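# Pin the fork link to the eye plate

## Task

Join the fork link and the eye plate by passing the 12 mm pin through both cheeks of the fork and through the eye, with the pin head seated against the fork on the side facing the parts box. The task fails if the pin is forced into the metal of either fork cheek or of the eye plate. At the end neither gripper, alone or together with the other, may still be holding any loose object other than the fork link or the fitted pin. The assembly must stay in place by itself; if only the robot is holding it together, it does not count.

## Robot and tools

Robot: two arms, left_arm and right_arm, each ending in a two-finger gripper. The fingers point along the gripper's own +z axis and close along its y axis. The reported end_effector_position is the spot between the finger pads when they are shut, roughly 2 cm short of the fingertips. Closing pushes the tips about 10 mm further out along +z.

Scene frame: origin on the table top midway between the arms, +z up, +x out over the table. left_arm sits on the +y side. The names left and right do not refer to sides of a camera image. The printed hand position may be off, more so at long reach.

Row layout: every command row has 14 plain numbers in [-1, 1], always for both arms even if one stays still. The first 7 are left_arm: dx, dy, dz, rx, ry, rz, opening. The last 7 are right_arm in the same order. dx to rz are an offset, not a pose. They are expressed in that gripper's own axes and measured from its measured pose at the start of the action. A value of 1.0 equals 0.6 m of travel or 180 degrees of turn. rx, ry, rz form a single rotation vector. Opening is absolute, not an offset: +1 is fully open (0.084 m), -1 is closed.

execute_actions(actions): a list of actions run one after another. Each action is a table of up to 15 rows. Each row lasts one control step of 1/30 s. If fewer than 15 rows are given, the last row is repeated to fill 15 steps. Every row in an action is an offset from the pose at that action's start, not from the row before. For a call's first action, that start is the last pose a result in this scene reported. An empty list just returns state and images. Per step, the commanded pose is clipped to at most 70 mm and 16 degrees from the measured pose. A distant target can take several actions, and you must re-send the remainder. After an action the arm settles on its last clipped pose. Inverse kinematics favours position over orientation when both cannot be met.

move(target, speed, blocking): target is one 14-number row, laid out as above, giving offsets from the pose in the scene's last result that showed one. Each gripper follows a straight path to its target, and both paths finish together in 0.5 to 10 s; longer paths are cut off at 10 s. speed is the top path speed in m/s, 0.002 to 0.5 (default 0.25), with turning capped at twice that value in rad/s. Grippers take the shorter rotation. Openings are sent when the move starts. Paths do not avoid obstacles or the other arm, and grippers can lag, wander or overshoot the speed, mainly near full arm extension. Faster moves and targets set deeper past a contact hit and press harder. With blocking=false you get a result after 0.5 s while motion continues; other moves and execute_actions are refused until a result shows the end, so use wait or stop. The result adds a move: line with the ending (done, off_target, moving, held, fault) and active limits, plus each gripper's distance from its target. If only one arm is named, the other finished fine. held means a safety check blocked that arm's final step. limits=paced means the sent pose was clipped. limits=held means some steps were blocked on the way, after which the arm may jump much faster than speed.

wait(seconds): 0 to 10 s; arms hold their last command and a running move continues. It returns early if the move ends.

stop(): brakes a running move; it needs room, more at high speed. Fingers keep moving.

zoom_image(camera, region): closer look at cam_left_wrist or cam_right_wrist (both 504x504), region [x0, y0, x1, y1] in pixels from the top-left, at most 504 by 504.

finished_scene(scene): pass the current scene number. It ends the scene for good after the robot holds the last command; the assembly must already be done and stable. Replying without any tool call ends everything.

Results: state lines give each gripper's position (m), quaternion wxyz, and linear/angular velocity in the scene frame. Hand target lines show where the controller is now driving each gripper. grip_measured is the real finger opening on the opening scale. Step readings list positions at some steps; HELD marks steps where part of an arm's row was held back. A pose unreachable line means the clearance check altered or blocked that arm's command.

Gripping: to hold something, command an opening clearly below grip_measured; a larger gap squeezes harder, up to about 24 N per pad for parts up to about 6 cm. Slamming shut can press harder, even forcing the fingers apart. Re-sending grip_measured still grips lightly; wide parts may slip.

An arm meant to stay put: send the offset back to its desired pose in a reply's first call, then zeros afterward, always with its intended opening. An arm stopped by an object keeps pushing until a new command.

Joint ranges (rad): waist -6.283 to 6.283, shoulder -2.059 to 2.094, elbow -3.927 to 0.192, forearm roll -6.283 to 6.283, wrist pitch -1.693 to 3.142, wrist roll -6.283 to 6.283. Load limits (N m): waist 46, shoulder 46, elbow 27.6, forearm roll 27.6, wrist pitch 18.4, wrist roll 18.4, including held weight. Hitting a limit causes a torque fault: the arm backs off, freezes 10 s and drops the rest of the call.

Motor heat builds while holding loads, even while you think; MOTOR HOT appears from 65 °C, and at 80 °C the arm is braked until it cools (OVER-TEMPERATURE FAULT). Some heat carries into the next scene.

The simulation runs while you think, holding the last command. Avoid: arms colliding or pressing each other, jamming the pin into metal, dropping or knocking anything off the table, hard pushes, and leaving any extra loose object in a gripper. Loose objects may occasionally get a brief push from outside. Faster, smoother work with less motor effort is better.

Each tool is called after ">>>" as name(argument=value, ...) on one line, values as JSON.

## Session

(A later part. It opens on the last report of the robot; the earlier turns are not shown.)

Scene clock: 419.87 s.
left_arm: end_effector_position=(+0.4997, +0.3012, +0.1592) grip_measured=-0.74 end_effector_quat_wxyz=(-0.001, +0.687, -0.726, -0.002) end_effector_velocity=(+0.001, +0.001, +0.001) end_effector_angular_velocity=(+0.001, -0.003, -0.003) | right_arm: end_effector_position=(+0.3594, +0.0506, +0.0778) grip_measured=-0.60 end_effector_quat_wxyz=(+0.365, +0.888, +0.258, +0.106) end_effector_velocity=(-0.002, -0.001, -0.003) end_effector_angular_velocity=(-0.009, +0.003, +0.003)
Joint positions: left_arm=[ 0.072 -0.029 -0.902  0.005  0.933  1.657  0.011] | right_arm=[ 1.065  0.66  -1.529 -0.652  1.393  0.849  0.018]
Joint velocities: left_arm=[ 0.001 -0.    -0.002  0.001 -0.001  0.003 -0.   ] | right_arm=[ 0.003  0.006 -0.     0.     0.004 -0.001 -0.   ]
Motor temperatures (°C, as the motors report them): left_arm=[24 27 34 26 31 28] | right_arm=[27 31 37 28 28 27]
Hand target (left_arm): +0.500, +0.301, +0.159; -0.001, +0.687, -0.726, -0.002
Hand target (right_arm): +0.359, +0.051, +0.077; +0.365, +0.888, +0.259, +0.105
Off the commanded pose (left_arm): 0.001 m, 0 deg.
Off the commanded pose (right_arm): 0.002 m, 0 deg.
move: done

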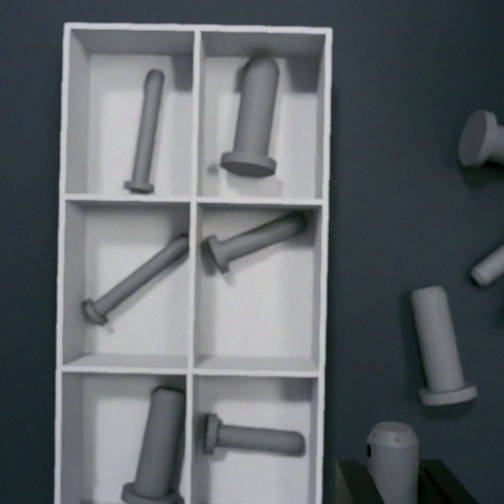

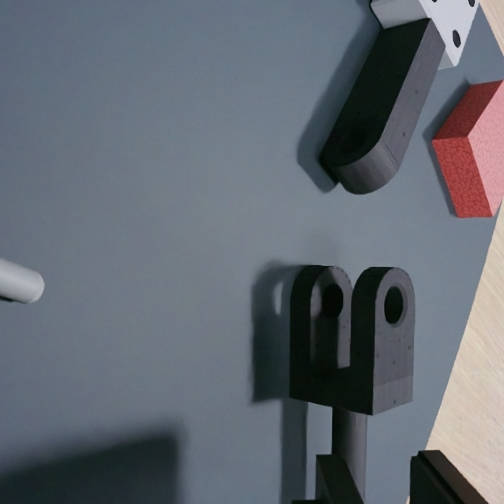

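>>> zoom_image(camera="cam_right_wrist", region=[270, 250, 504, 504])

>>> zoom_image(camera="cam_right_wrist", region=[285, 384, 455, 504])

Region (270, 250, 504, 504) of cam_right_wrist's 504x504 image, scaled by 1.984, with more detail than that image has; it fills the left 464 columns of this view, and the rest is white.

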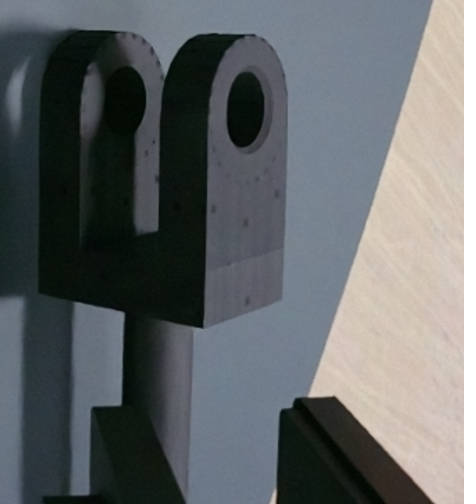

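Region (285, 384, 455, 504) of cam_right_wrist's 504x504 image, scaled by 2.965, with more detail than that image has; it fills the top 356 rows of this view, and the rest is white.

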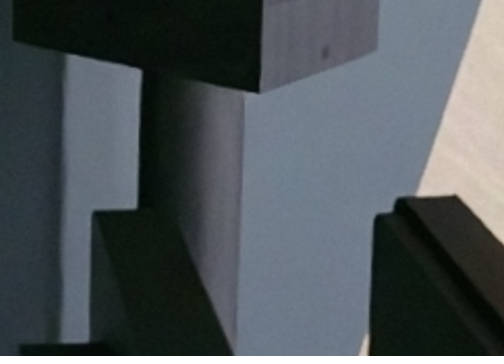

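>>> move(target=[0, 0, 0, 0, 0, 0, -0.9, -0.0025, 0.0052, 0.0950, 0, 0, 0, -0.58], speed=0.08)

>>> zoom_image(camera="cam_right_wrist", region=[270, 350, 504, 504])

Scene clock: 454.23 s.
left_arm: end_effector_position=(+0.4997, +0.3012, +0.1592) grip_measured=-0.74 end_effector_quat_wxyz=(-0.001, +0.687, -0.726, -0.002) end_effector_velocity=(+0.000, +0.000, +0.000) end_effector_angular_velocity=(-0.000, -0.000, -0.000) | right_arm: end_effector_position=(+0.3809, +0.0144, +0.0399) grip_measured=-0.60 end_effector_quat_wxyz=(+0.365, +0.888, +0.258, +0.106) end_effector_velocity=(+0.001, +0.001, +0.001) end_effector_angular_velocity=(+0.003, -0.002, +0.000)
Joint positions: left_arm=[ 0.072 -0.029 -0.902  0.005  0.933  1.657  0.011] | right_arm=[ 0.991  0.663 -1.413 -0.712  1.266  0.885  0.018]
Joint velocities: left_arm=[ 0.  0. -0. -0.  0.  0. -0.] | right_arm=[-0.    -0.002 -0.    -0.001 -0.001  0.     0.   ]
Motor temperatures (°C, as the motors report them): left_arm=[24 27 39 26 30 28] | right_arm=[27 32 39 28 28 27]
Hand target (left_arm): +0.500, +0.301, +0.159; -0.001, +0.687, -0.726, -0.002
Hand target (right_arm): +0.381, +0.014, +0.040; +0.365, +0.888, +0.258, +0.106
Off the commanded pose (left_arm): 0.000 m, 0 deg.
Off the commanded pose (right_arm): 0.001 m, 0 deg.
move: done

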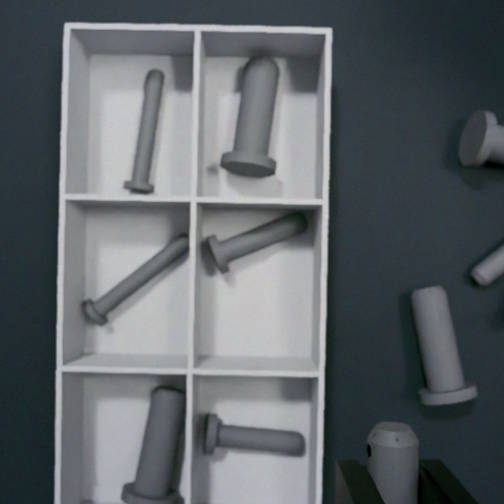

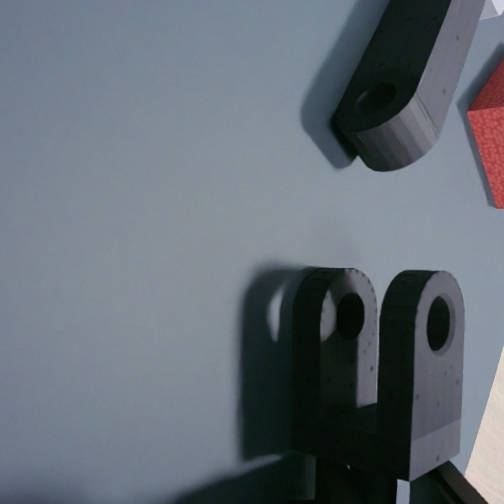

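Region (270, 350, 504, 504) of cam_right_wrist's 504x504 image, scaled by 2.154, with more detail than that image has; it fills the top 332 rows of this view, and the rest is white.

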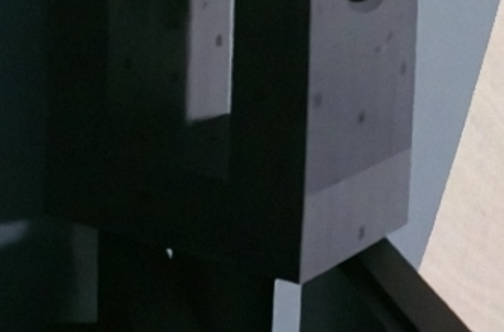

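>>> execute_actions(actions=[[[0,0,0,0,0,0,-0.9,0,-0.0003,0,0,0,0,-0.60],[0,0,0,0,0,0,-0.9,0,-0.0006,0,0,0,0,-0.62],[0,0,0,0,0,0,-0.9,0,-0.0009,0,0,0,0,-0.63],[0,0,0,0,0,0,-0.9,0,-0.0012,0,0,0,0,-0.64],[0,0,0,0,0,0,-0.9,0,-0.0015,0,0,0,0,-0.65],[0,0,0,0,0,0,-0.9,0,-0.0018,0,0,0,0,-0.66],[0,0,0,0,0,0,-0.9,0,-0.0021,0,0,0,0,-0.67],[0,0,0,0,0,0,-0.9,0,-0.0024,0,0,0,0,-0.68],[0,0,0,0,0,0,-0.9,0,-0.0027,0,0,0,0,-0.68],[0,0,0,0,0,0,-0.9,0,-0.003,0,0,0,0,-0.68]]])

Scene clock: 464.83 s.
left_arm: end_effector_position=(+0.4997, +0.3012, +0.1592) grip_measured=-0.74 end_effector_quat_wxyz=(-0.001, +0.687, -0.726, -0.002) end_effector_velocity=(-0.000, +0.000, -0.000) end_effector_angular_velocity=(-0.000, +0.001, +0.000) | right_arm: end_effector_position=(+0.3803, +0.0156, +0.0388) grip_measured=-0.70 end_effector_quat_wxyz=(+0.364, +0.888, +0.258, +0.106) end_effector_velocity=(-0.000, -0.000, -0.000) end_effector_angular_velocity=(-0.002, +0.000, -0.000)
Joint positions: left_arm=[ 0.072 -0.029 -0.902  0.005  0.933  1.657  0.011] | right_arm=[ 0.993  0.667 -1.416 -0.711  1.266  0.887  0.013]
Joint velocities: left_arm=[ 0.    -0.     0.    -0.     0.001  0.     0.   ] | right_arm=[ 0.     0.001 -0.    -0.     0.001  0.     0.   ]
Motor temperatures (°C, as the motors report them): left_arm=[24 28 39 26 30 28] | right_arm=[27 32 39 28 28 27]
Hand target (left_arm): +0.500, +0.301, +0.159; -0.001, +0.687, -0.726, -0.002
Hand target (right_arm): +0.380, +0.016, +0.039; +0.365, +0.888, +0.258, +0.106
Off the commanded pose (left_arm): 0.000 m, 0 deg.
Off the commanded pose (right_arm): 0.000 m, 0 deg.
Step readings (end_effector_position):
0: left_arm (+0.4997, +0.3012, +0.1592) | right_arm (+0.3809, +0.0140, +0.0396)
1: left_arm (+0.4997, +0.3012, +0.1592) | right_arm (+0.3809, +0.0140, +0.0396)
2: left_arm (+0.4997, +0.3012, +0.1592) | right_arm (+0.3809, +0.0142, +0.0396)
4: left_arm (+0.4997, +0.3012, +0.1592) | right_arm (+0.3807, +0.0146, +0.0395)
8: left_arm (+0.4997, +0.3012, +0.1592) | right_arm (+0.3805, +0.0150, +0.0391)
15: end_effector_position above

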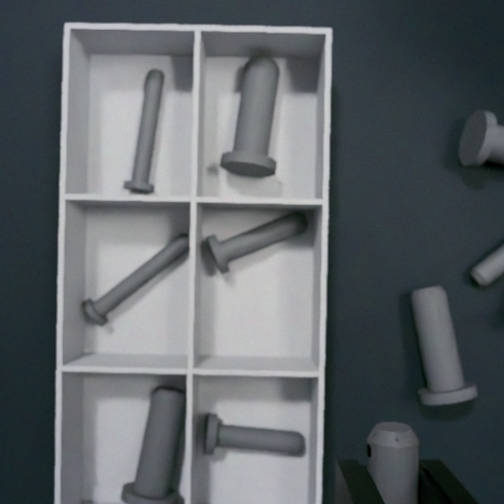

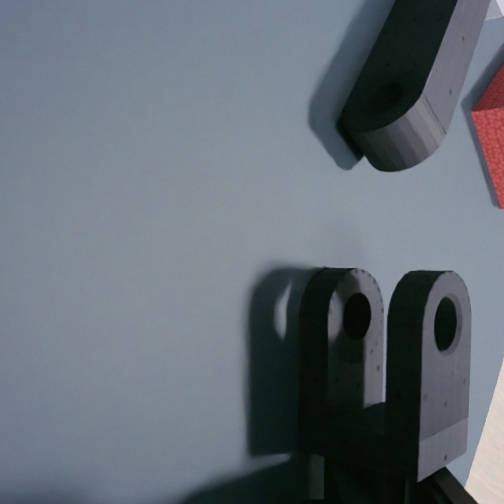

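>>> execute_actions(actions=[[[0,0,0,0,0,0,-0.9,0,0,0,0,0,0,-0.70],[0,0,0,0,0,0,-0.9,0,0,0,0,0,0,-0.72],[0,0,0,0,0,0,-0.9,0,0,0,0,0,0,-0.74],[0,0,0,0,0,0,-0.9,0,0,0,0,0,0,-0.77],[0,0,0,0,0,0,-0.9,0,0,0,0,0,0,-0.80],[0,0,0,0,0,0,-0.9,0,0,0,0,0,0,-0.84],[0,0,0,0,0,0,-0.9,0,0,0,0,0,0,-0.88],[0,0,0,0,0,0,-0.9,0,0,0,0,0,0,-0.92],[0,0,0,0,0,0,-0.9,0,0,0,0,0,0,-0.95]],[[0,0,0,0,0,0,-0.9,0,0.0008,-0.0008,0,0,0,-0.95],[0,0,0,0,0,0,-0.9,0,0.0025,-0.0025,0,0,0,-0.95],[0,0,0,0,0,0,-0.9,0,0.005,-0.005,0,0,0,-0.95],[0,0,0,0,0,0,-0.9,0,0.008,-0.008,0,0,0,-0.95],[0,0,0,0,0,0,-0.9,0,0.011,-0.011,0,0,0,-0.95],[0,0,0,0,0,0,-0.9,0,0.0145,-0.0147,0,0,0,-0.95],[0,0,0,0,0,0,-0.9,0,0.018,-0.0183,0,0,0,-0.95],[0,0,0,0,0,0,-0.9,0,0.021,-0.0213,0,0,0,-0.95],[0,0,0,0,0,0,-0.9,0,0.024,-0.0243,0,0,0,-0.95],[0,0,0,0,0,0,-0.9,0,0.0265,-0.0268,0,0,0,-0.95],[0,0,0,0,0,0,-0.9,0,0.0283,-0.0287,0,0,0,-0.95],[0,0,0,0,0,0,-0.9,0,0.0293,-0.0297,0,0,0,-0.95]]])

Scene clock: 492.60 s.
left_arm: end_effector_position=(+0.4997, +0.3012, +0.1592) grip_measured=-0.74 end_effector_quat_wxyz=(-0.001, +0.687, -0.726, -0.002) end_effector_velocity=(+0.000, -0.000, -0.000) end_effector_angular_velocity=(+0.000, -0.000, -0.000) | right_arm: end_effector_position=(+0.3806, +0.0161, +0.0641) grip_measured=-0.74 end_effector_quat_wxyz=(+0.364, +0.889, +0.258, +0.107) end_effector_velocity=(-0.003, -0.005, +0.003) end_effector_angular_velocity=(-0.017, +0.009, -0.000)
Joint positions: left_arm=[ 0.072 -0.029 -0.902  0.005  0.933  1.657  0.011] | right_arm=[ 0.996  0.618 -1.413 -0.701  1.301  0.858  0.011]
Joint velocities: left_arm=[-0.     0.    -0.     0.    -0.001 -0.    -0.   ] | right_arm=[ 0.001 -0.009  0.008  0.004  0.016 -0.012 -0.   ]
Motor temperatures (°C, as the motors report them): left_arm=[24 28 40 26 30 28] | right_arm=[27 33 39 28 28 27]
Hand target (left_arm): +0.500, +0.301, +0.159; -0.001, +0.687, -0.726, -0.002
Hand target (right_arm): +0.380, +0.016, +0.064; +0.365, +0.888, +0.258, +0.106
Off the commanded pose (left_arm): 0.000 m, 0 deg.
Off the commanded pose (right_arm): 0.001 m, 0 deg.
Step readings (end_effector_position; steps 1 to 15: 1st action; 16 to 30: 2nd action):
0: left_arm (+0.4997, +0.3012, +0.1592) | right_arm (+0.3802, +0.0155, +0.0387)
1: left_arm (+0.4997, +0.3012, +0.1592) | right_arm (+0.3802, +0.0155, +0.0387)
2: left_arm (+0.4997, +0.3012, +0.1592) | right_arm (+0.3803, +0.0155, +0.0387)
4: left_arm (+0.4997, +0.3012, +0.1592) | right_arm (+0.3803, +0.0155, +0.0387)
8: left_arm (+0.4997, +0.3012, +0.1592) | right_arm (+0.3803, +0.0155, +0.0388)
15: left_arm (+0.4997, +0.3012, +0.1592) | right_arm (+0.3803, +0.0155, +0.0388)
16: left_arm (+0.4997, +0.3012, +0.1592) | right_arm (+0.3803, +0.0155, +0.0388)
17: left_arm (+0.4997, +0.3012, +0.1592) | right_arm (+0.3803, +0.0155, +0.0390)
19: left_arm (+0.4997, +0.3012, +0.1592) | right_arm (+0.3799, +0.0150, +0.0404)
23: left_arm (+0.4997, +0.3012, +0.1592) | right_arm (+0.3801, +0.0152, +0.0501)
30: end_effector_position above

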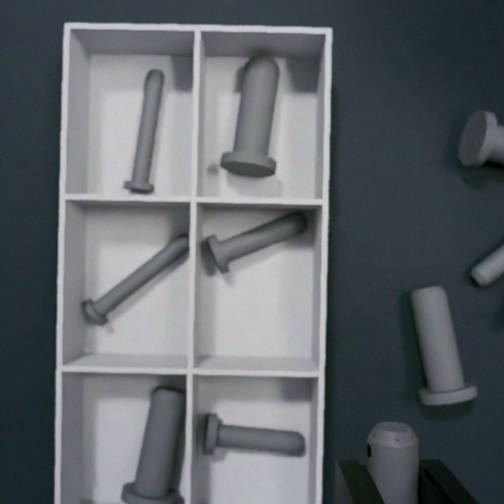

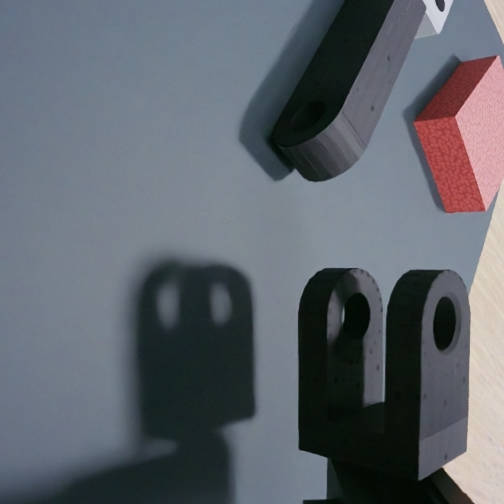

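>>> move(target=[0.2719, 0.0513, -0.0347, 0, 0, 0, -0.9, 0.0514, -0.0365, 0.0, 0.48176, 0.00068, 0.21912, -0.95], speed=0.35)

Scene clock: 510.83 s.
left_arm: end_effector_position=(+0.4602, +0.1394, +0.1801) grip_measured=-0.74 end_effector_quat_wxyz=(-0.000, +0.687, -0.726, -0.001) end_effector_velocity=(-0.000, -0.000, -0.000) end_effector_angular_velocity=(+0.000, +0.001, -0.001) | right_arm: end_effector_position=(+0.3992, +0.0452, +0.0494) grip_measured=-0.74 end_effector_quat_wxyz=(-0.384, +0.923, -0.025, +0.013) end_effector_velocity=(-0.001, -0.001, -0.002) end_effector_angular_velocity=(+0.001, +0.003, -0.002)
Joint positions: left_arm=[-0.311 -0.104 -0.883  0.002  0.99   1.276  0.011] | right_arm=[ 0.594  0.377 -0.936  1.606  0.569 -0.734  0.011]
Joint velocities: left_arm=[-0.001  0.     0.    -0.     0.001  0.     0.   ] | right_arm=[-0.002  0.002  0.003  0.007  0.002 -0.007  0.   ]
Motor temperatures (°C, as the motors report them): left_arm=[24 28 40 26 29 28] | right_arm=[27 33 39 28 28 27]
Hand target (left_arm): +0.460, +0.139, +0.180; -0.000, +0.687, -0.726, -0.001
Hand target (right_arm): +0.399, +0.045, +0.049; -0.384, +0.923, -0.026, +0.013
Off the commanded pose (left_arm): 0.001 m, 0 deg.
Off the commanded pose (right_arm): 0.001 m, 0 deg.
move: done

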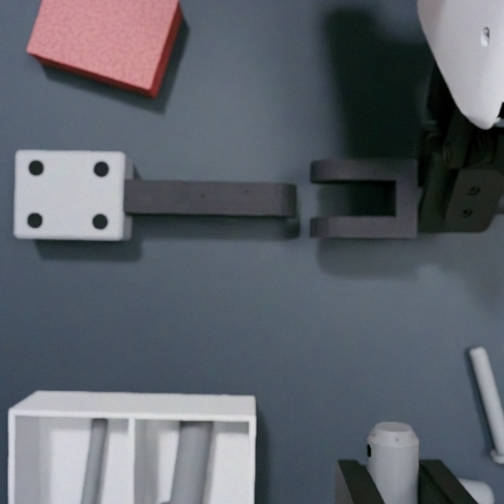

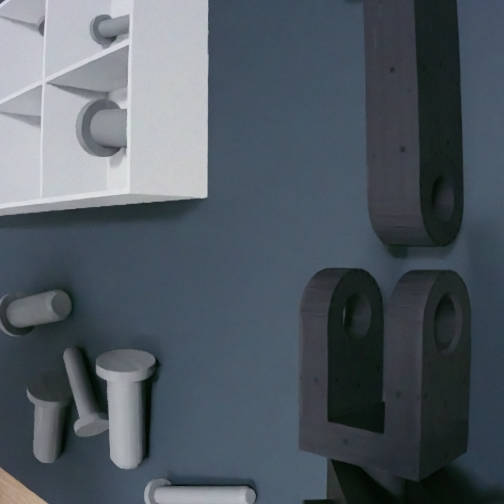

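Flip worked. Zooming in to measure the fork gap against the eye plate.

>>> zoom_image(camera="cam_left_wrist", region=[260, 140, 430, 260])

>>> zoom_image(camera="cam_left_wrist", region=[0, 130, 310, 260])

>>> zoom_image(camera="cam_right_wrist", region=[290, 150, 490, 350])

Region (260, 140, 430, 260) of cam_left_wrist's 504x504 image, scaled by 2.965, with more detail than that image has; it fills the top 356 rows of this view, and the rest is white.

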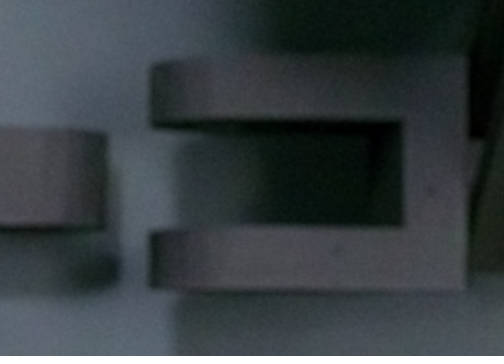

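Region (0, 130, 310, 260) of cam_left_wrist's 504x504 image, scaled by 1.626, with more detail than that image has; it fills the top 211 rows of this view, and the rest is white.

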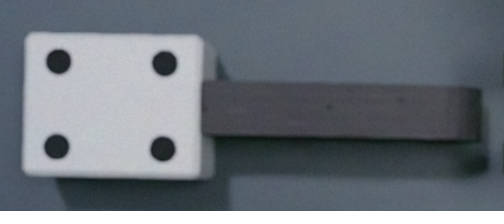

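Region (290, 150, 490, 350) of cam_right_wrist's 504x504 image, scaled by 2.520, with more detail than that image has.

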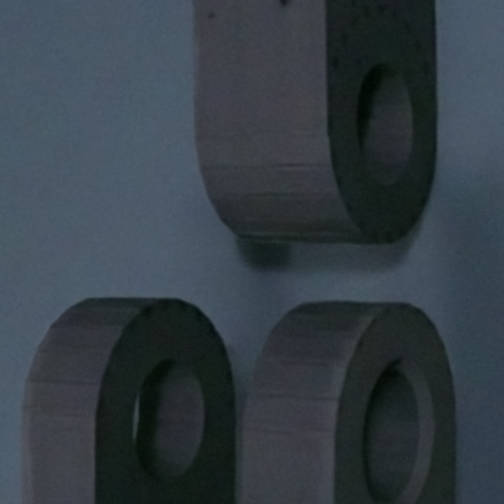

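>>> move(target=[0, 0, 0, 0, 0, 0, -0.9, 0, 0.0102, 0.0110, 0.001, -0.0054, 0.01255, -0.95], speed=0.04)

>>> zoom_image(camera="cam_left_wrist", region=[250, 150, 350, 250])

>>> zoom_image(camera="cam_left_wrist", region=[330, 150, 430, 250])

>>> zoom_image(camera="cam_right_wrist", region=[290, 150, 490, 350])

Scene clock: 533.93 s.
left_arm: end_effector_position=(+0.4602, +0.1394, +0.1801) grip_measured=-0.74 end_effector_quat_wxyz=(-0.000, +0.687, -0.726, -0.001) end_effector_velocity=(-0.000, -0.000, -0.000) end_effector_angular_velocity=(-0.000, +0.000, +0.000) | right_arm: end_effector_position=(+0.3993, +0.0456, +0.0404) grip_measured=-0.74 end_effector_quat_wxyz=(-0.386, +0.922, -0.040, -0.002) end_effector_velocity=(+0.001, +0.001, +0.002) end_effector_angular_velocity=(+0.003, -0.003, +0.001)
Joint positions: left_arm=[-0.311 -0.104 -0.883  0.002  0.99   1.276  0.011] | right_arm=[ 0.585  0.407 -0.95   1.604  0.588 -0.708  0.011]
Joint velocities: left_arm=[-0.    -0.     0.    -0.001  0.    -0.     0.   ] | right_arm=[ 0.    -0.002 -0.003 -0.002  0.001  0.001  0.   ]
Motor temperatures (°C, as the motors report them): left_arm=[24 28 41 26 29 28] | right_arm=[27 33 39 28 28 27]
Hand target (left_arm): +0.460, +0.139, +0.180; -0.000, +0.687, -0.726, -0.001
Hand target (right_arm): +0.399, +0.046, +0.040; -0.386, +0.922, -0.040, -0.002
Off the commanded pose (left_arm): 0.000 m, 0 deg.
Off the commanded pose (right_arm): 0.000 m, 0 deg.
move: done

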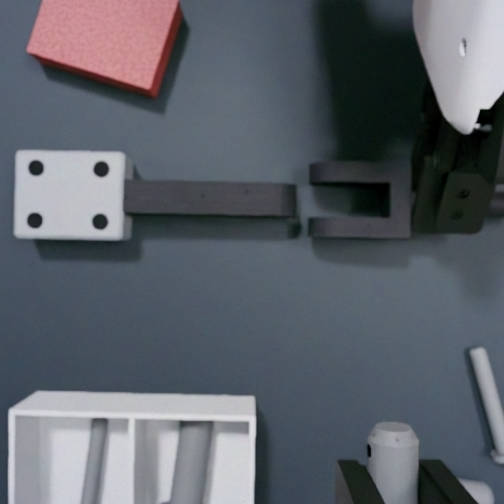

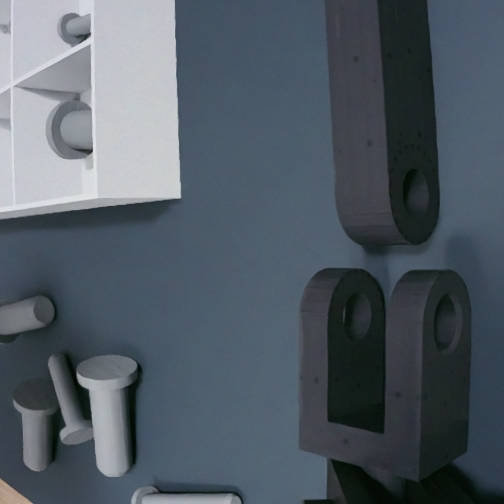

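Region (250, 150, 350, 250) of cam_left_wrist's 504x504 image, scaled by 5.040, with more detail than that image has.

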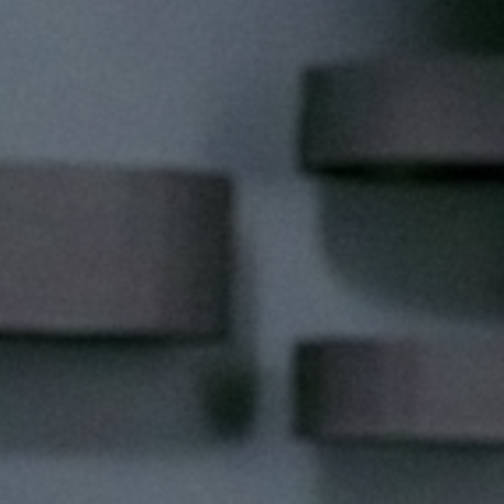

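Region (330, 150, 430, 250) of cam_left_wrist's 504x504 image, scaled by 5.040, with more detail than that image has.

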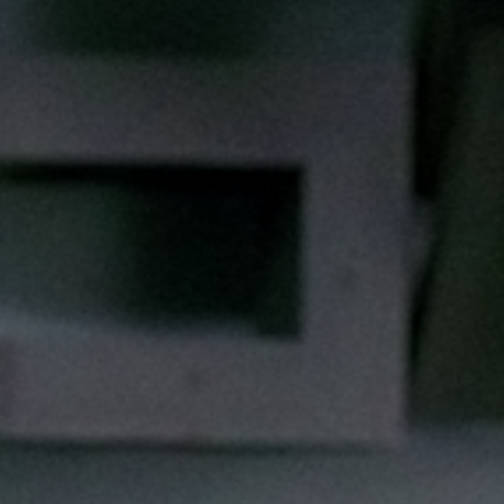

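Region (290, 150, 490, 350) of cam_right_wrist's 504x504 image, scaled by 2.520, with more detail than that image has.

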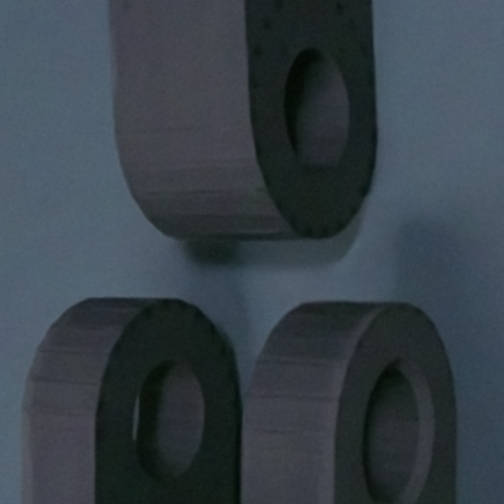

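>>> move(target=[0, 0, 0, 0, 0, 0, -0.9, 0.0084, 0.00157, 0.00155, 0, 0, 0, -0.95], speed=0.02)

>>> zoom_image(camera="cam_left_wrist", region=[250, 150, 350, 250])

>>> zoom_image(camera="cam_right_wrist", region=[290, 180, 490, 380])

Scene clock: 566.80 s.
left_arm: end_effector_position=(+0.4602, +0.1394, +0.1801) grip_measured=-0.74 end_effector_quat_wxyz=(-0.000, +0.687, -0.726, -0.001) end_effector_velocity=(-0.000, +0.000, -0.000) end_effector_angular_velocity=(-0.000, +0.001, +0.000) | right_arm: end_effector_position=(+0.4042, +0.0452, +0.0389) grip_measured=-0.74 end_effector_quat_wxyz=(-0.386, +0.922, -0.040, -0.002) end_effector_velocity=(+0.000, +0.000, +0.000) end_effector_angular_velocity=(-0.000, -0.001, +0.001)
Joint positions: left_arm=[-0.311 -0.104 -0.883  0.002  0.99   1.276  0.011] | right_arm=[ 0.577  0.419 -0.965  1.595  0.593 -0.704  0.011]
Joint velocities: left_arm=[ 0.     0.001  0.    -0.     0.     0.    -0.   ] | right_arm=[ 0.     0.    -0.001 -0.002 -0.     0.    -0.   ]
Motor temperatures (°C, as the motors report them): left_arm=[24 28 41 26 29 28] | right_arm=[27 32 38 28 28 27]
Hand target (left_arm): +0.460, +0.139, +0.180; -0.000, +0.687, -0.726, -0.001
Hand target (right_arm): +0.404, +0.045, +0.039; -0.386, +0.922, -0.040, -0.002
Off the commanded pose (left_arm): 0.000 m, 0 deg.
Off the commanded pose (right_arm): 0.000 m, 0 deg.
move: done

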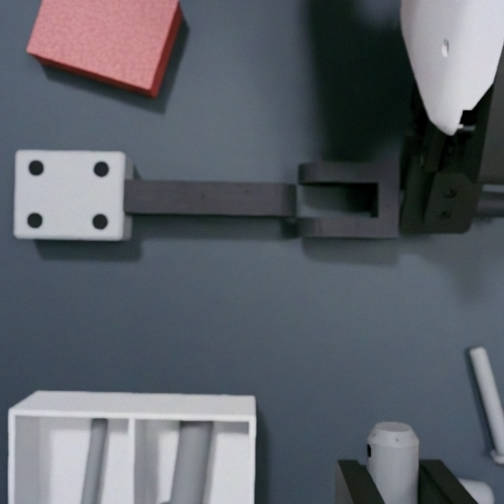

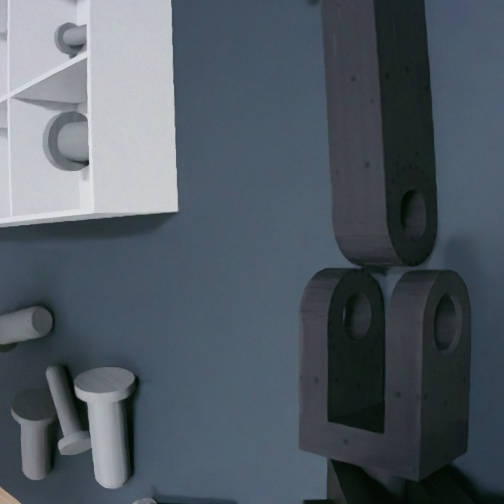

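Region (250, 150, 350, 250) of cam_left_wrist's 504x504 image, scaled by 5.040, with more detail than that image has.

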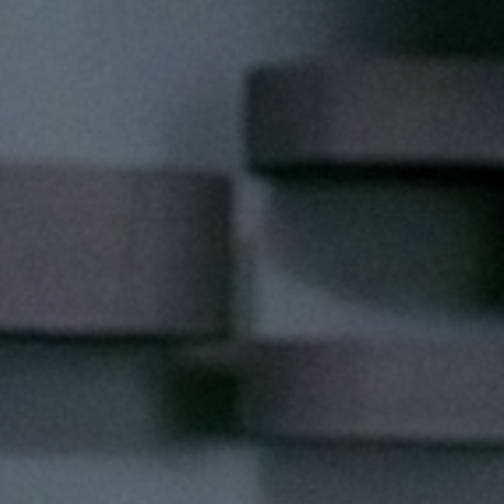

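Region (290, 180, 490, 380) of cam_right_wrist's 504x504 image, scaled by 2.520, with more detail than that image has.

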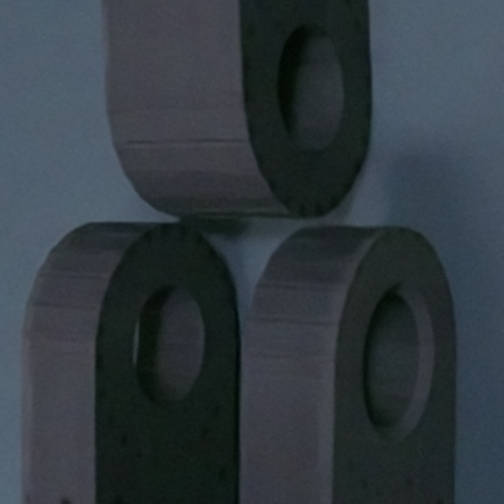

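>>> move(target=[0, 0, 0, 0, 0, 0, -0.9, 0.04164, -0.00102, -0.00101, 0, 0, 0, -0.95], speed=0.025)

>>> zoom_image(camera="cam_left_wrist", region=[230, 140, 360, 270])

>>> zoom_image(camera="cam_right_wrist", region=[290, 240, 490, 440])

Scene clock: 573.67 s.
left_arm: end_effector_position=(+0.4602, +0.1394, +0.1801) grip_measured=-0.74 end_effector_quat_wxyz=(-0.000, +0.687, -0.726, -0.001) end_effector_velocity=(+0.000, -0.000, +0.000) end_effector_angular_velocity=(-0.000, -0.001, -0.001) | right_arm: end_effector_position=(+0.4291, +0.0434, +0.0388) grip_measured=-0.74 end_effector_quat_wxyz=(-0.386, +0.922, -0.040, -0.002) end_effector_velocity=(-0.000, +0.000, -0.000) end_effector_angular_velocity=(-0.001, +0.000, +0.002)
Joint positions: left_arm=[-0.311 -0.104 -0.883  0.002  0.99   1.276  0.011] | right_arm=[ 0.539  0.465 -1.034  1.528  0.613 -0.663  0.011]
Joint velocities: left_arm=[-0. -0. -0.  0. -0.  0.  0.] | right_arm=[ 0.     0.001 -0.    -0.002  0.001 -0.     0.   ]
Motor temperatures (°C, as the motors report them): left_arm=[24 28 41 26 29 28] | right_arm=[27 32 38 28 28 27]
Hand target (left_arm): +0.460, +0.139, +0.180; -0.000, +0.687, -0.726, -0.001
Hand target (right_arm): +0.429, +0.043, +0.039; -0.386, +0.922, -0.040, -0.002
Off the commanded pose (left_arm): 0.000 m, 0 deg.
Off the commanded pose (right_arm): 0.000 m, 0 deg.
move: done

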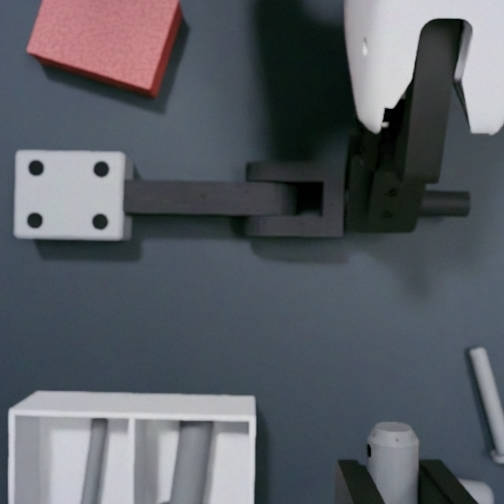

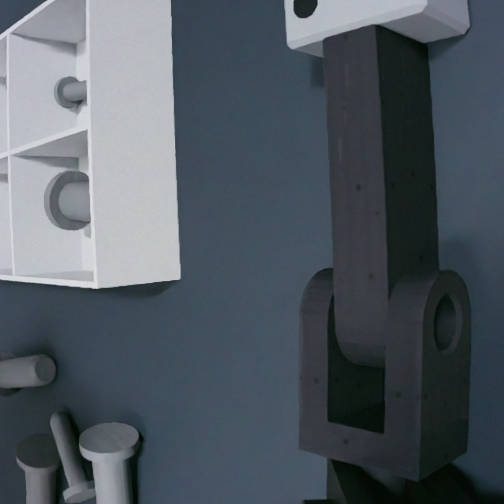

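Region (230, 140, 360, 270) of cam_left_wrist's 504x504 image, scaled by 3.877, with more detail than that image has.

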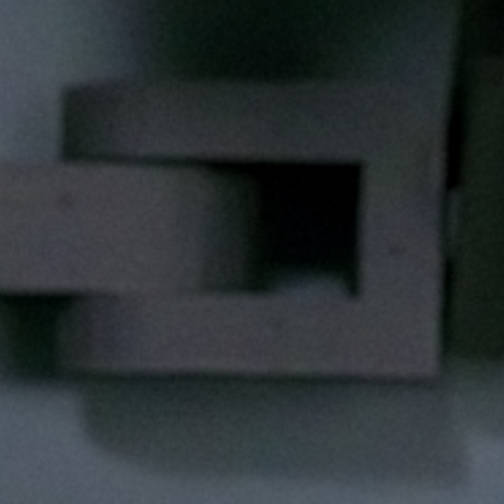

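Region (290, 240, 490, 440) of cam_right_wrist's 504x504 image, scaled by 2.520, with more detail than that image has.

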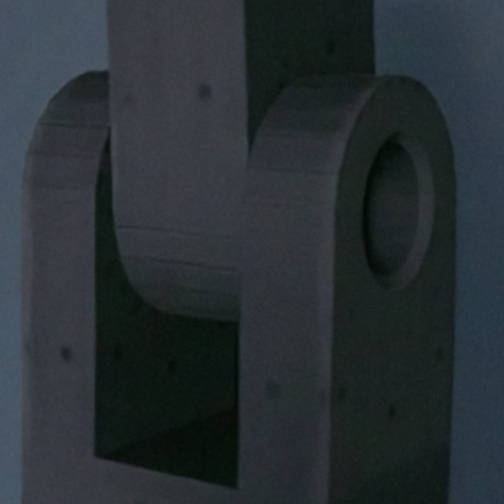

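>>> execute_actions(actions=[[[0,0,0,0,0,0,-0.9,0,0,0,0,0,0,-0.74],[0,0,0,0,0,0,-0.9,0,0,-0.0003,0,0,0,-0.72],[0,0,0,0,0,0,-0.9,0,0,-0.0008,0,0,0,-0.71],[0,0,0,0,0,0,-0.9,0,-0.0001,-0.0013,0,0,0,-0.70],[0,0,0,0,0,0,-0.9,0,-0.0002,-0.0018,0,0,0,-0.69],[0,0,0,0,0,0,-0.9,0,-0.0002,-0.0023,0,0,0,-0.675],[0,0,0,0,0,0,-0.9,0,-0.0003,-0.0028,0,0,0,-0.66],[0,0,0,0,0,0,-0.9,0,-0.0004,-0.0033,0,0,0,-0.645],[0,0,0,0,0,0,-0.9,0,-0.0004,-0.0038,0,0,0,-0.63],[0,0,0,0,0,0,-0.9,0,-0.0005,-0.0043,0,0,0,-0.615],[0,0,0,0,0,0,-0.9,0,-0.0006,-0.0048,0,0,0,-0.60],[0,0,0,0,0,0,-0.9,0,-0.0006,-0.0053,0,0,0,-0.585],[0,0,0,0,0,0,-0.9,0,-0.0007,-0.0058,0,0,0,-0.57],[0,0,0,0,0,0,-0.9,0,-0.0008,-0.0063,0,0,0,-0.555],[0,0,0,0,0,0,-0.9,0,-0.0008,-0.0068,0,0,0,-0.54]],[[0,0,0,0,0,0,-0.9,0,0,-0.003,0,0,0,-0.53],[0,0,0,0,0,0,-0.9,0,0,-0.006,0,0,0,-0.53],[0,0,0,0,0,0,-0.9,0,0,-0.010,0,0,0,-0.53],[0,0,0,0,0,0,-0.9,0,0,-0.015,0,0,0,-0.53],[0,0,0,0,0,0,-0.9,0,0,-0.021,0,0,0,-0.53],[0,0,0,0,0,0,-0.9,0,0,-0.027,0,0,0,-0.53],[0,0,0,0,0,0,-0.9,0,0,-0.033,0,0,0,-0.53],[0,0,0,0,0,0,-0.9,0,0,-0.039,0,0,0,-0.53],[0,0,0,0,0,0,-0.9,0,0,-0.044,0,0,0,-0.53],[0,0,0,0,0,0,-0.9,0,0,-0.048,0,0,0,-0.53],[0,0,0,0,0,0,-0.9,0,0,-0.050,0,0,0,-0.53]]])

>>> zoom_image(camera="cam_left_wrist", region=[230, 140, 360, 270])

Scene clock: 628.60 s.
left_arm: end_effector_position=(+0.4602, +0.1394, +0.1801) grip_measured=-0.74 end_effector_quat_wxyz=(-0.000, +0.687, -0.726, -0.001) end_effector_velocity=(+0.000, -0.000, +0.000) end_effector_angular_velocity=(+0.000, -0.001, -0.000) | right_arm: end_effector_position=(+0.4292, +0.0205, +0.0636) grip_measured=-0.55 end_effector_quat_wxyz=(-0.387, +0.921, -0.040, -0.001) end_effector_velocity=(-0.008, -0.005, -0.003) end_effector_angular_velocity=(-0.008, +0.020, +0.010)
Joint positions: left_arm=[-0.311 -0.104 -0.883  0.002  0.99   1.276  0.011] | right_arm=[ 0.493  0.371 -0.969  1.457  0.64  -0.622  0.02 ]
Joint velocities: left_arm=[-0.    -0.    -0.     0.001 -0.    -0.    -0.   ] | right_arm=[-0.004 -0.01   0.021 -0.02   0.012  0.014  0.   ]
Motor temperatures (°C, as the motors report them): left_arm=[24 28 41 26 29 28] | right_arm=[27 33 39 28 28 27]
Hand target (left_arm): +0.460, +0.139, +0.180; -0.000, +0.687, -0.726, -0.001
Hand target (right_arm): +0.429, +0.020, +0.063; -0.386, +0.921, -0.040, -0.002
Off the commanded pose (left_arm): 0.000 m, 0 deg.
Off the commanded pose (right_arm): 0.001 m, 0 deg.
Step readings (end_effector_position; steps 1 to 15: 1st action; 16 to 30: 2nd action):
0: left_arm (+0.4602, +0.1394, +0.1801) | right_arm (+0.4292, +0.0434, +0.0388)
1: left_arm (+0.4602, +0.1394, +0.1801) | right_arm (+0.4292, +0.0434, +0.0388)
2: left_arm (+0.4602, +0.1394, +0.1801) | right_arm (+0.4292, +0.0434, +0.0388)
4: left_arm (+0.4602, +0.1394, +0.1801) | right_arm (+0.4291, +0.0432, +0.0390)
8: left_arm (+0.4602, +0.1394, +0.1801) | right_arm (+0.4292, +0.0426, +0.0401)
15: left_arm (+0.4602, +0.1394, +0.1801) | right_arm (+0.4294, +0.0416, +0.0422)
16: left_arm (+0.4602, +0.1394, +0.1801) | right_arm (+0.4293, +0.0413, +0.0424)
17: left_arm (+0.4602, +0.1394, +0.1801) | right_arm (+0.4293, +0.0409, +0.0427)
19: left_arm (+0.4602, +0.1394, +0.1801) | right_arm (+0.4291, +0.0390, +0.0446)
23: left_arm (+0.4602, +0.1394, +0.1801) | right_arm (+0.4291, +0.0309, +0.0526)
30: end_effector_position above

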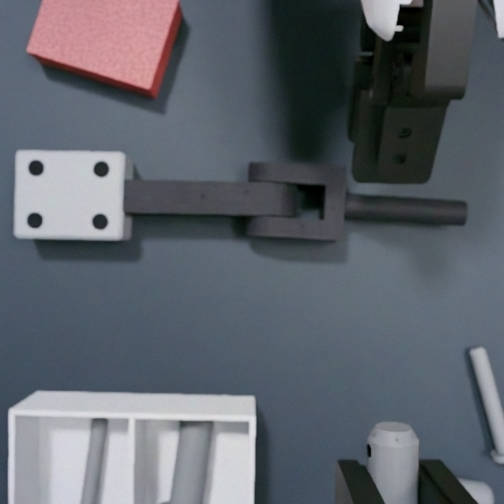

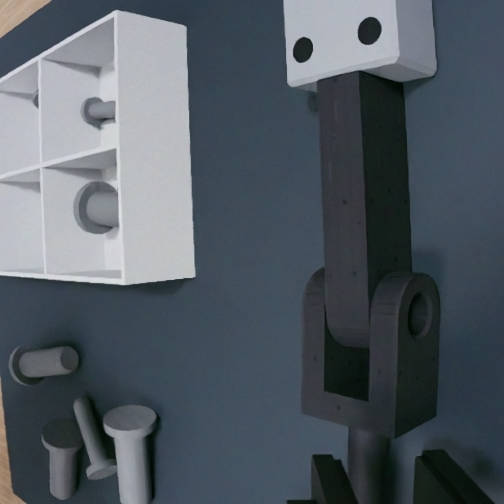

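Region (230, 140, 360, 270) of cam_left_wrist's 504x504 image, scaled by 3.877, with more detail than that image has.

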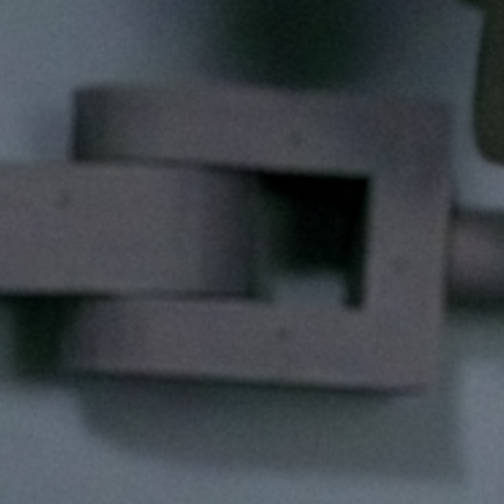

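>>> zoom_image(camera="cam_left_wrist", region=[330, 414, 460, 504])

Region (330, 414, 460, 504) of cam_left_wrist's 504x504 image, scaled by 3.877, with more detail than that image has; it fills the top 349 rows of this view, and the rest is white.

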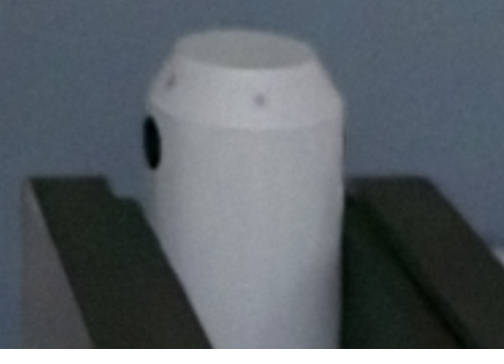

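>>> move(target=[0.065, -0.0425, 0.2368, 0, 0, 0.0041, -0.9, 0.0243, 0.0441, -0.1591, 0.1617, -0.1545, 0.4716, -0.8], speed=0.4)

Scene clock: 680.50 s.
left_arm: end_effector_position=(+0.4830, +0.0986, +0.0379) grip_measured=-0.74 end_effector_quat_wxyz=(+0.000, +0.682, -0.731, -0.001) end_effector_velocity=(-0.001, +0.000, -0.002) end_effector_angular_velocity=(+0.001, +0.004, +0.001) | right_arm: end_effector_position=(+0.4393, -0.0673, +0.1108) grip_measured=-0.82 end_effector_quat_wxyz=(+0.480, -0.515, +0.553, +0.446) end_effector_velocity=(-0.001, -0.001, -0.002) end_effector_angular_velocity=(-0.002, +0.007, -0.002)
Joint positions: left_arm=[-0.376  0.276 -0.884  0.     0.61   1.225  0.011] | right_arm=[ 0.033  0.454 -0.861  1.661  1.377  0.408  0.008]
Joint velocities: left_arm=[-0.     0.002  0.002 -0.    -0.    -0.    -0.   ] | right_arm=[-0.001  0.001  0.003 -0.001 -0.002  0.003 -0.   ]
Motor temperatures (°C, as the motors report them): left_arm=[24 28 42 26 29 28] | right_arm=[27 33 39 28 28 27]
Hand target (left_arm): +0.483, +0.099, +0.038; +0.000, +0.682, -0.731, -0.001
Hand target (right_arm): +0.439, -0.067, +0.111; +0.480, -0.515, +0.553, +0.446
Off the commanded pose (left_arm): 0.001 m, 0 deg.
Off the commanded pose (right_arm): 0.001 m, 0 deg.
move: done

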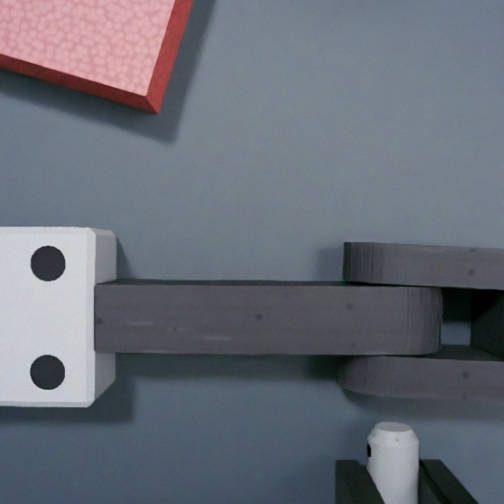

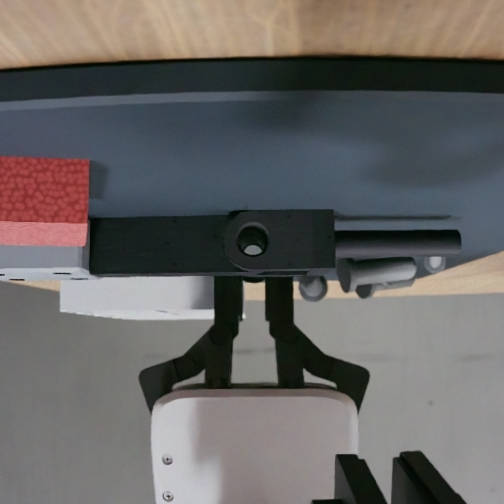

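>>> zoom_image(camera="cam_right_wrist", region=[205, 200, 305, 300])

>>> zoom_image(camera="cam_left_wrist", region=[320, 230, 504, 460])

Region (205, 200, 305, 300) of cam_right_wrist's 504x504 image, scaled by 5.040, with more detail than that image has.

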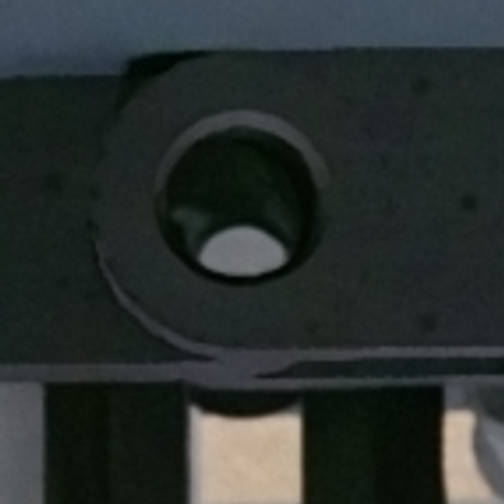

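Region (320, 230, 504, 460) of cam_left_wrist's 504x504 image, scaled by 2.191, with more detail than that image has; it fills the left 403 columns of this view, and the rest is white.

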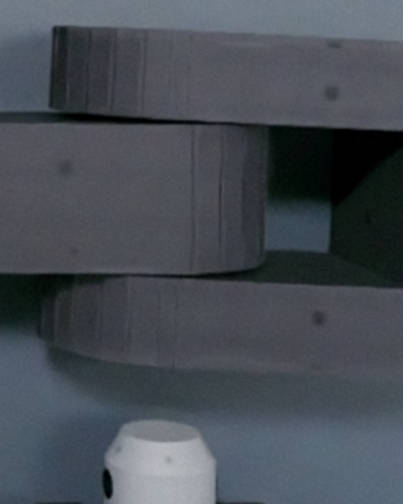

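>>> move(target=[0.0125, -0.0025, -0.0003, 0, 0, 0, -0.9, 0, 0, 0, 0, 0, 0, -0.8], speed=0.025)

>>> zoom_image(camera="cam_right_wrist", region=[205, 200, 305, 300])

>>> zoom_image(camera="cam_left_wrist", region=[320, 260, 504, 490])

Scene clock: 710.63 s.
left_arm: end_effector_position=(+0.4840, +0.0910, +0.0381) grip_measured=-0.74 end_effector_quat_wxyz=(+0.000, +0.682, -0.731, -0.001) end_effector_velocity=(-0.000, +0.000, -0.000) end_effector_angular_velocity=(+0.001, +0.001, +0.000) | right_arm: end_effector_position=(+0.4393, -0.0673, +0.1108) grip_measured=-0.82 end_effector_quat_wxyz=(+0.480, -0.515, +0.553, +0.446) end_effector_velocity=(-0.000, +0.000, +0.000) end_effector_angular_velocity=(+0.002, +0.001, +0.000)
Joint positions: left_arm=[-0.39   0.286 -0.9    0.     0.615  1.211  0.011] | right_arm=[ 0.033  0.454 -0.861  1.661  1.377  0.408  0.008]
Joint velocities: left_arm=[ 0.     0.     0.     0.001  0.    -0.001  0.   ] | right_arm=[-0.     0.     0.     0.001  0.002  0.    -0.   ]
Motor temperatures (°C, as the motors report them): left_arm=[24 28 40 26 29 28] | right_arm=[27 33 37 28 28 27]
Hand target (left_arm): +0.484, +0.091, +0.038; +0.000, +0.682, -0.731, -0.000
Hand target (right_arm): +0.439, -0.067, +0.111; +0.480, -0.515, +0.553, +0.446
Off the commanded pose (left_arm): 0.000 m, 0 deg.
Off the commanded pose (right_arm): 0.000 m, 0 deg.
move: done

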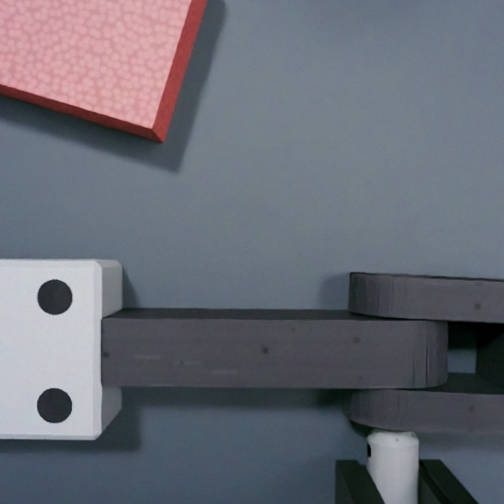

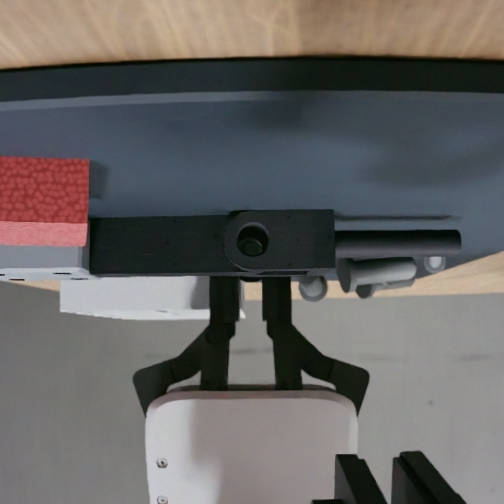

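Region (205, 200, 305, 300) of cam_right_wrist's 504x504 image, scaled by 5.040, with more detail than that image has.

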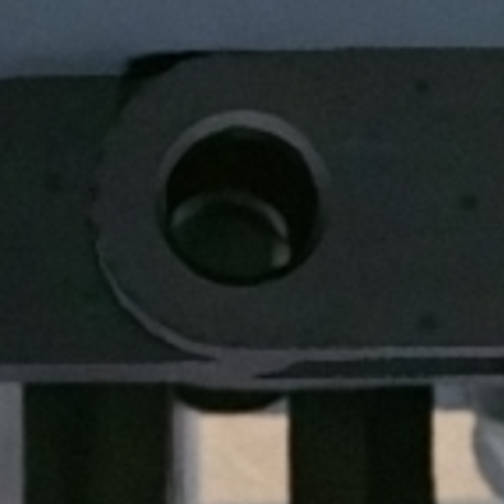

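Region (320, 260, 504, 490) of cam_left_wrist's 504x504 image, scaled by 2.191, with more detail than that image has; it fills the left 403 columns of this view, and the rest is white.

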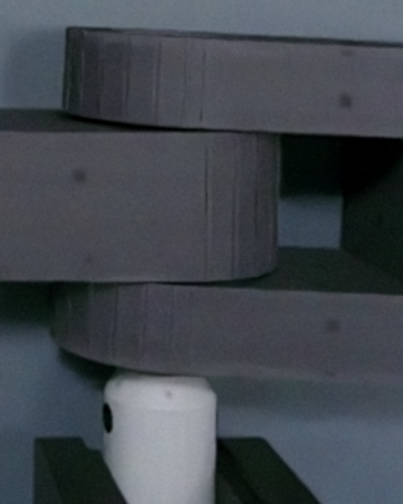

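>>> zoom_image(camera="cam_right_wrist", region=[230, 218, 274, 262])

Region (230, 218, 274, 262) of cam_right_wrist's 504x504 image, scaled by 11.455, with more detail than that image has.

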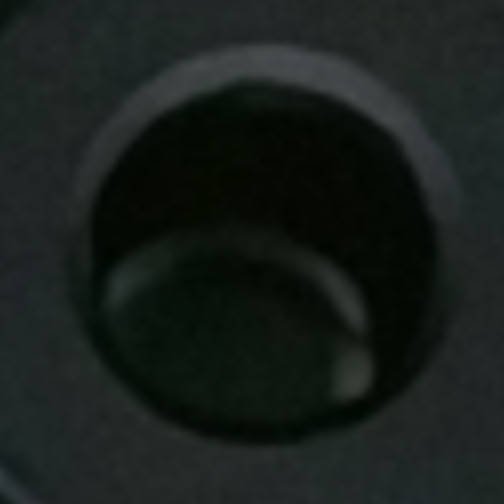

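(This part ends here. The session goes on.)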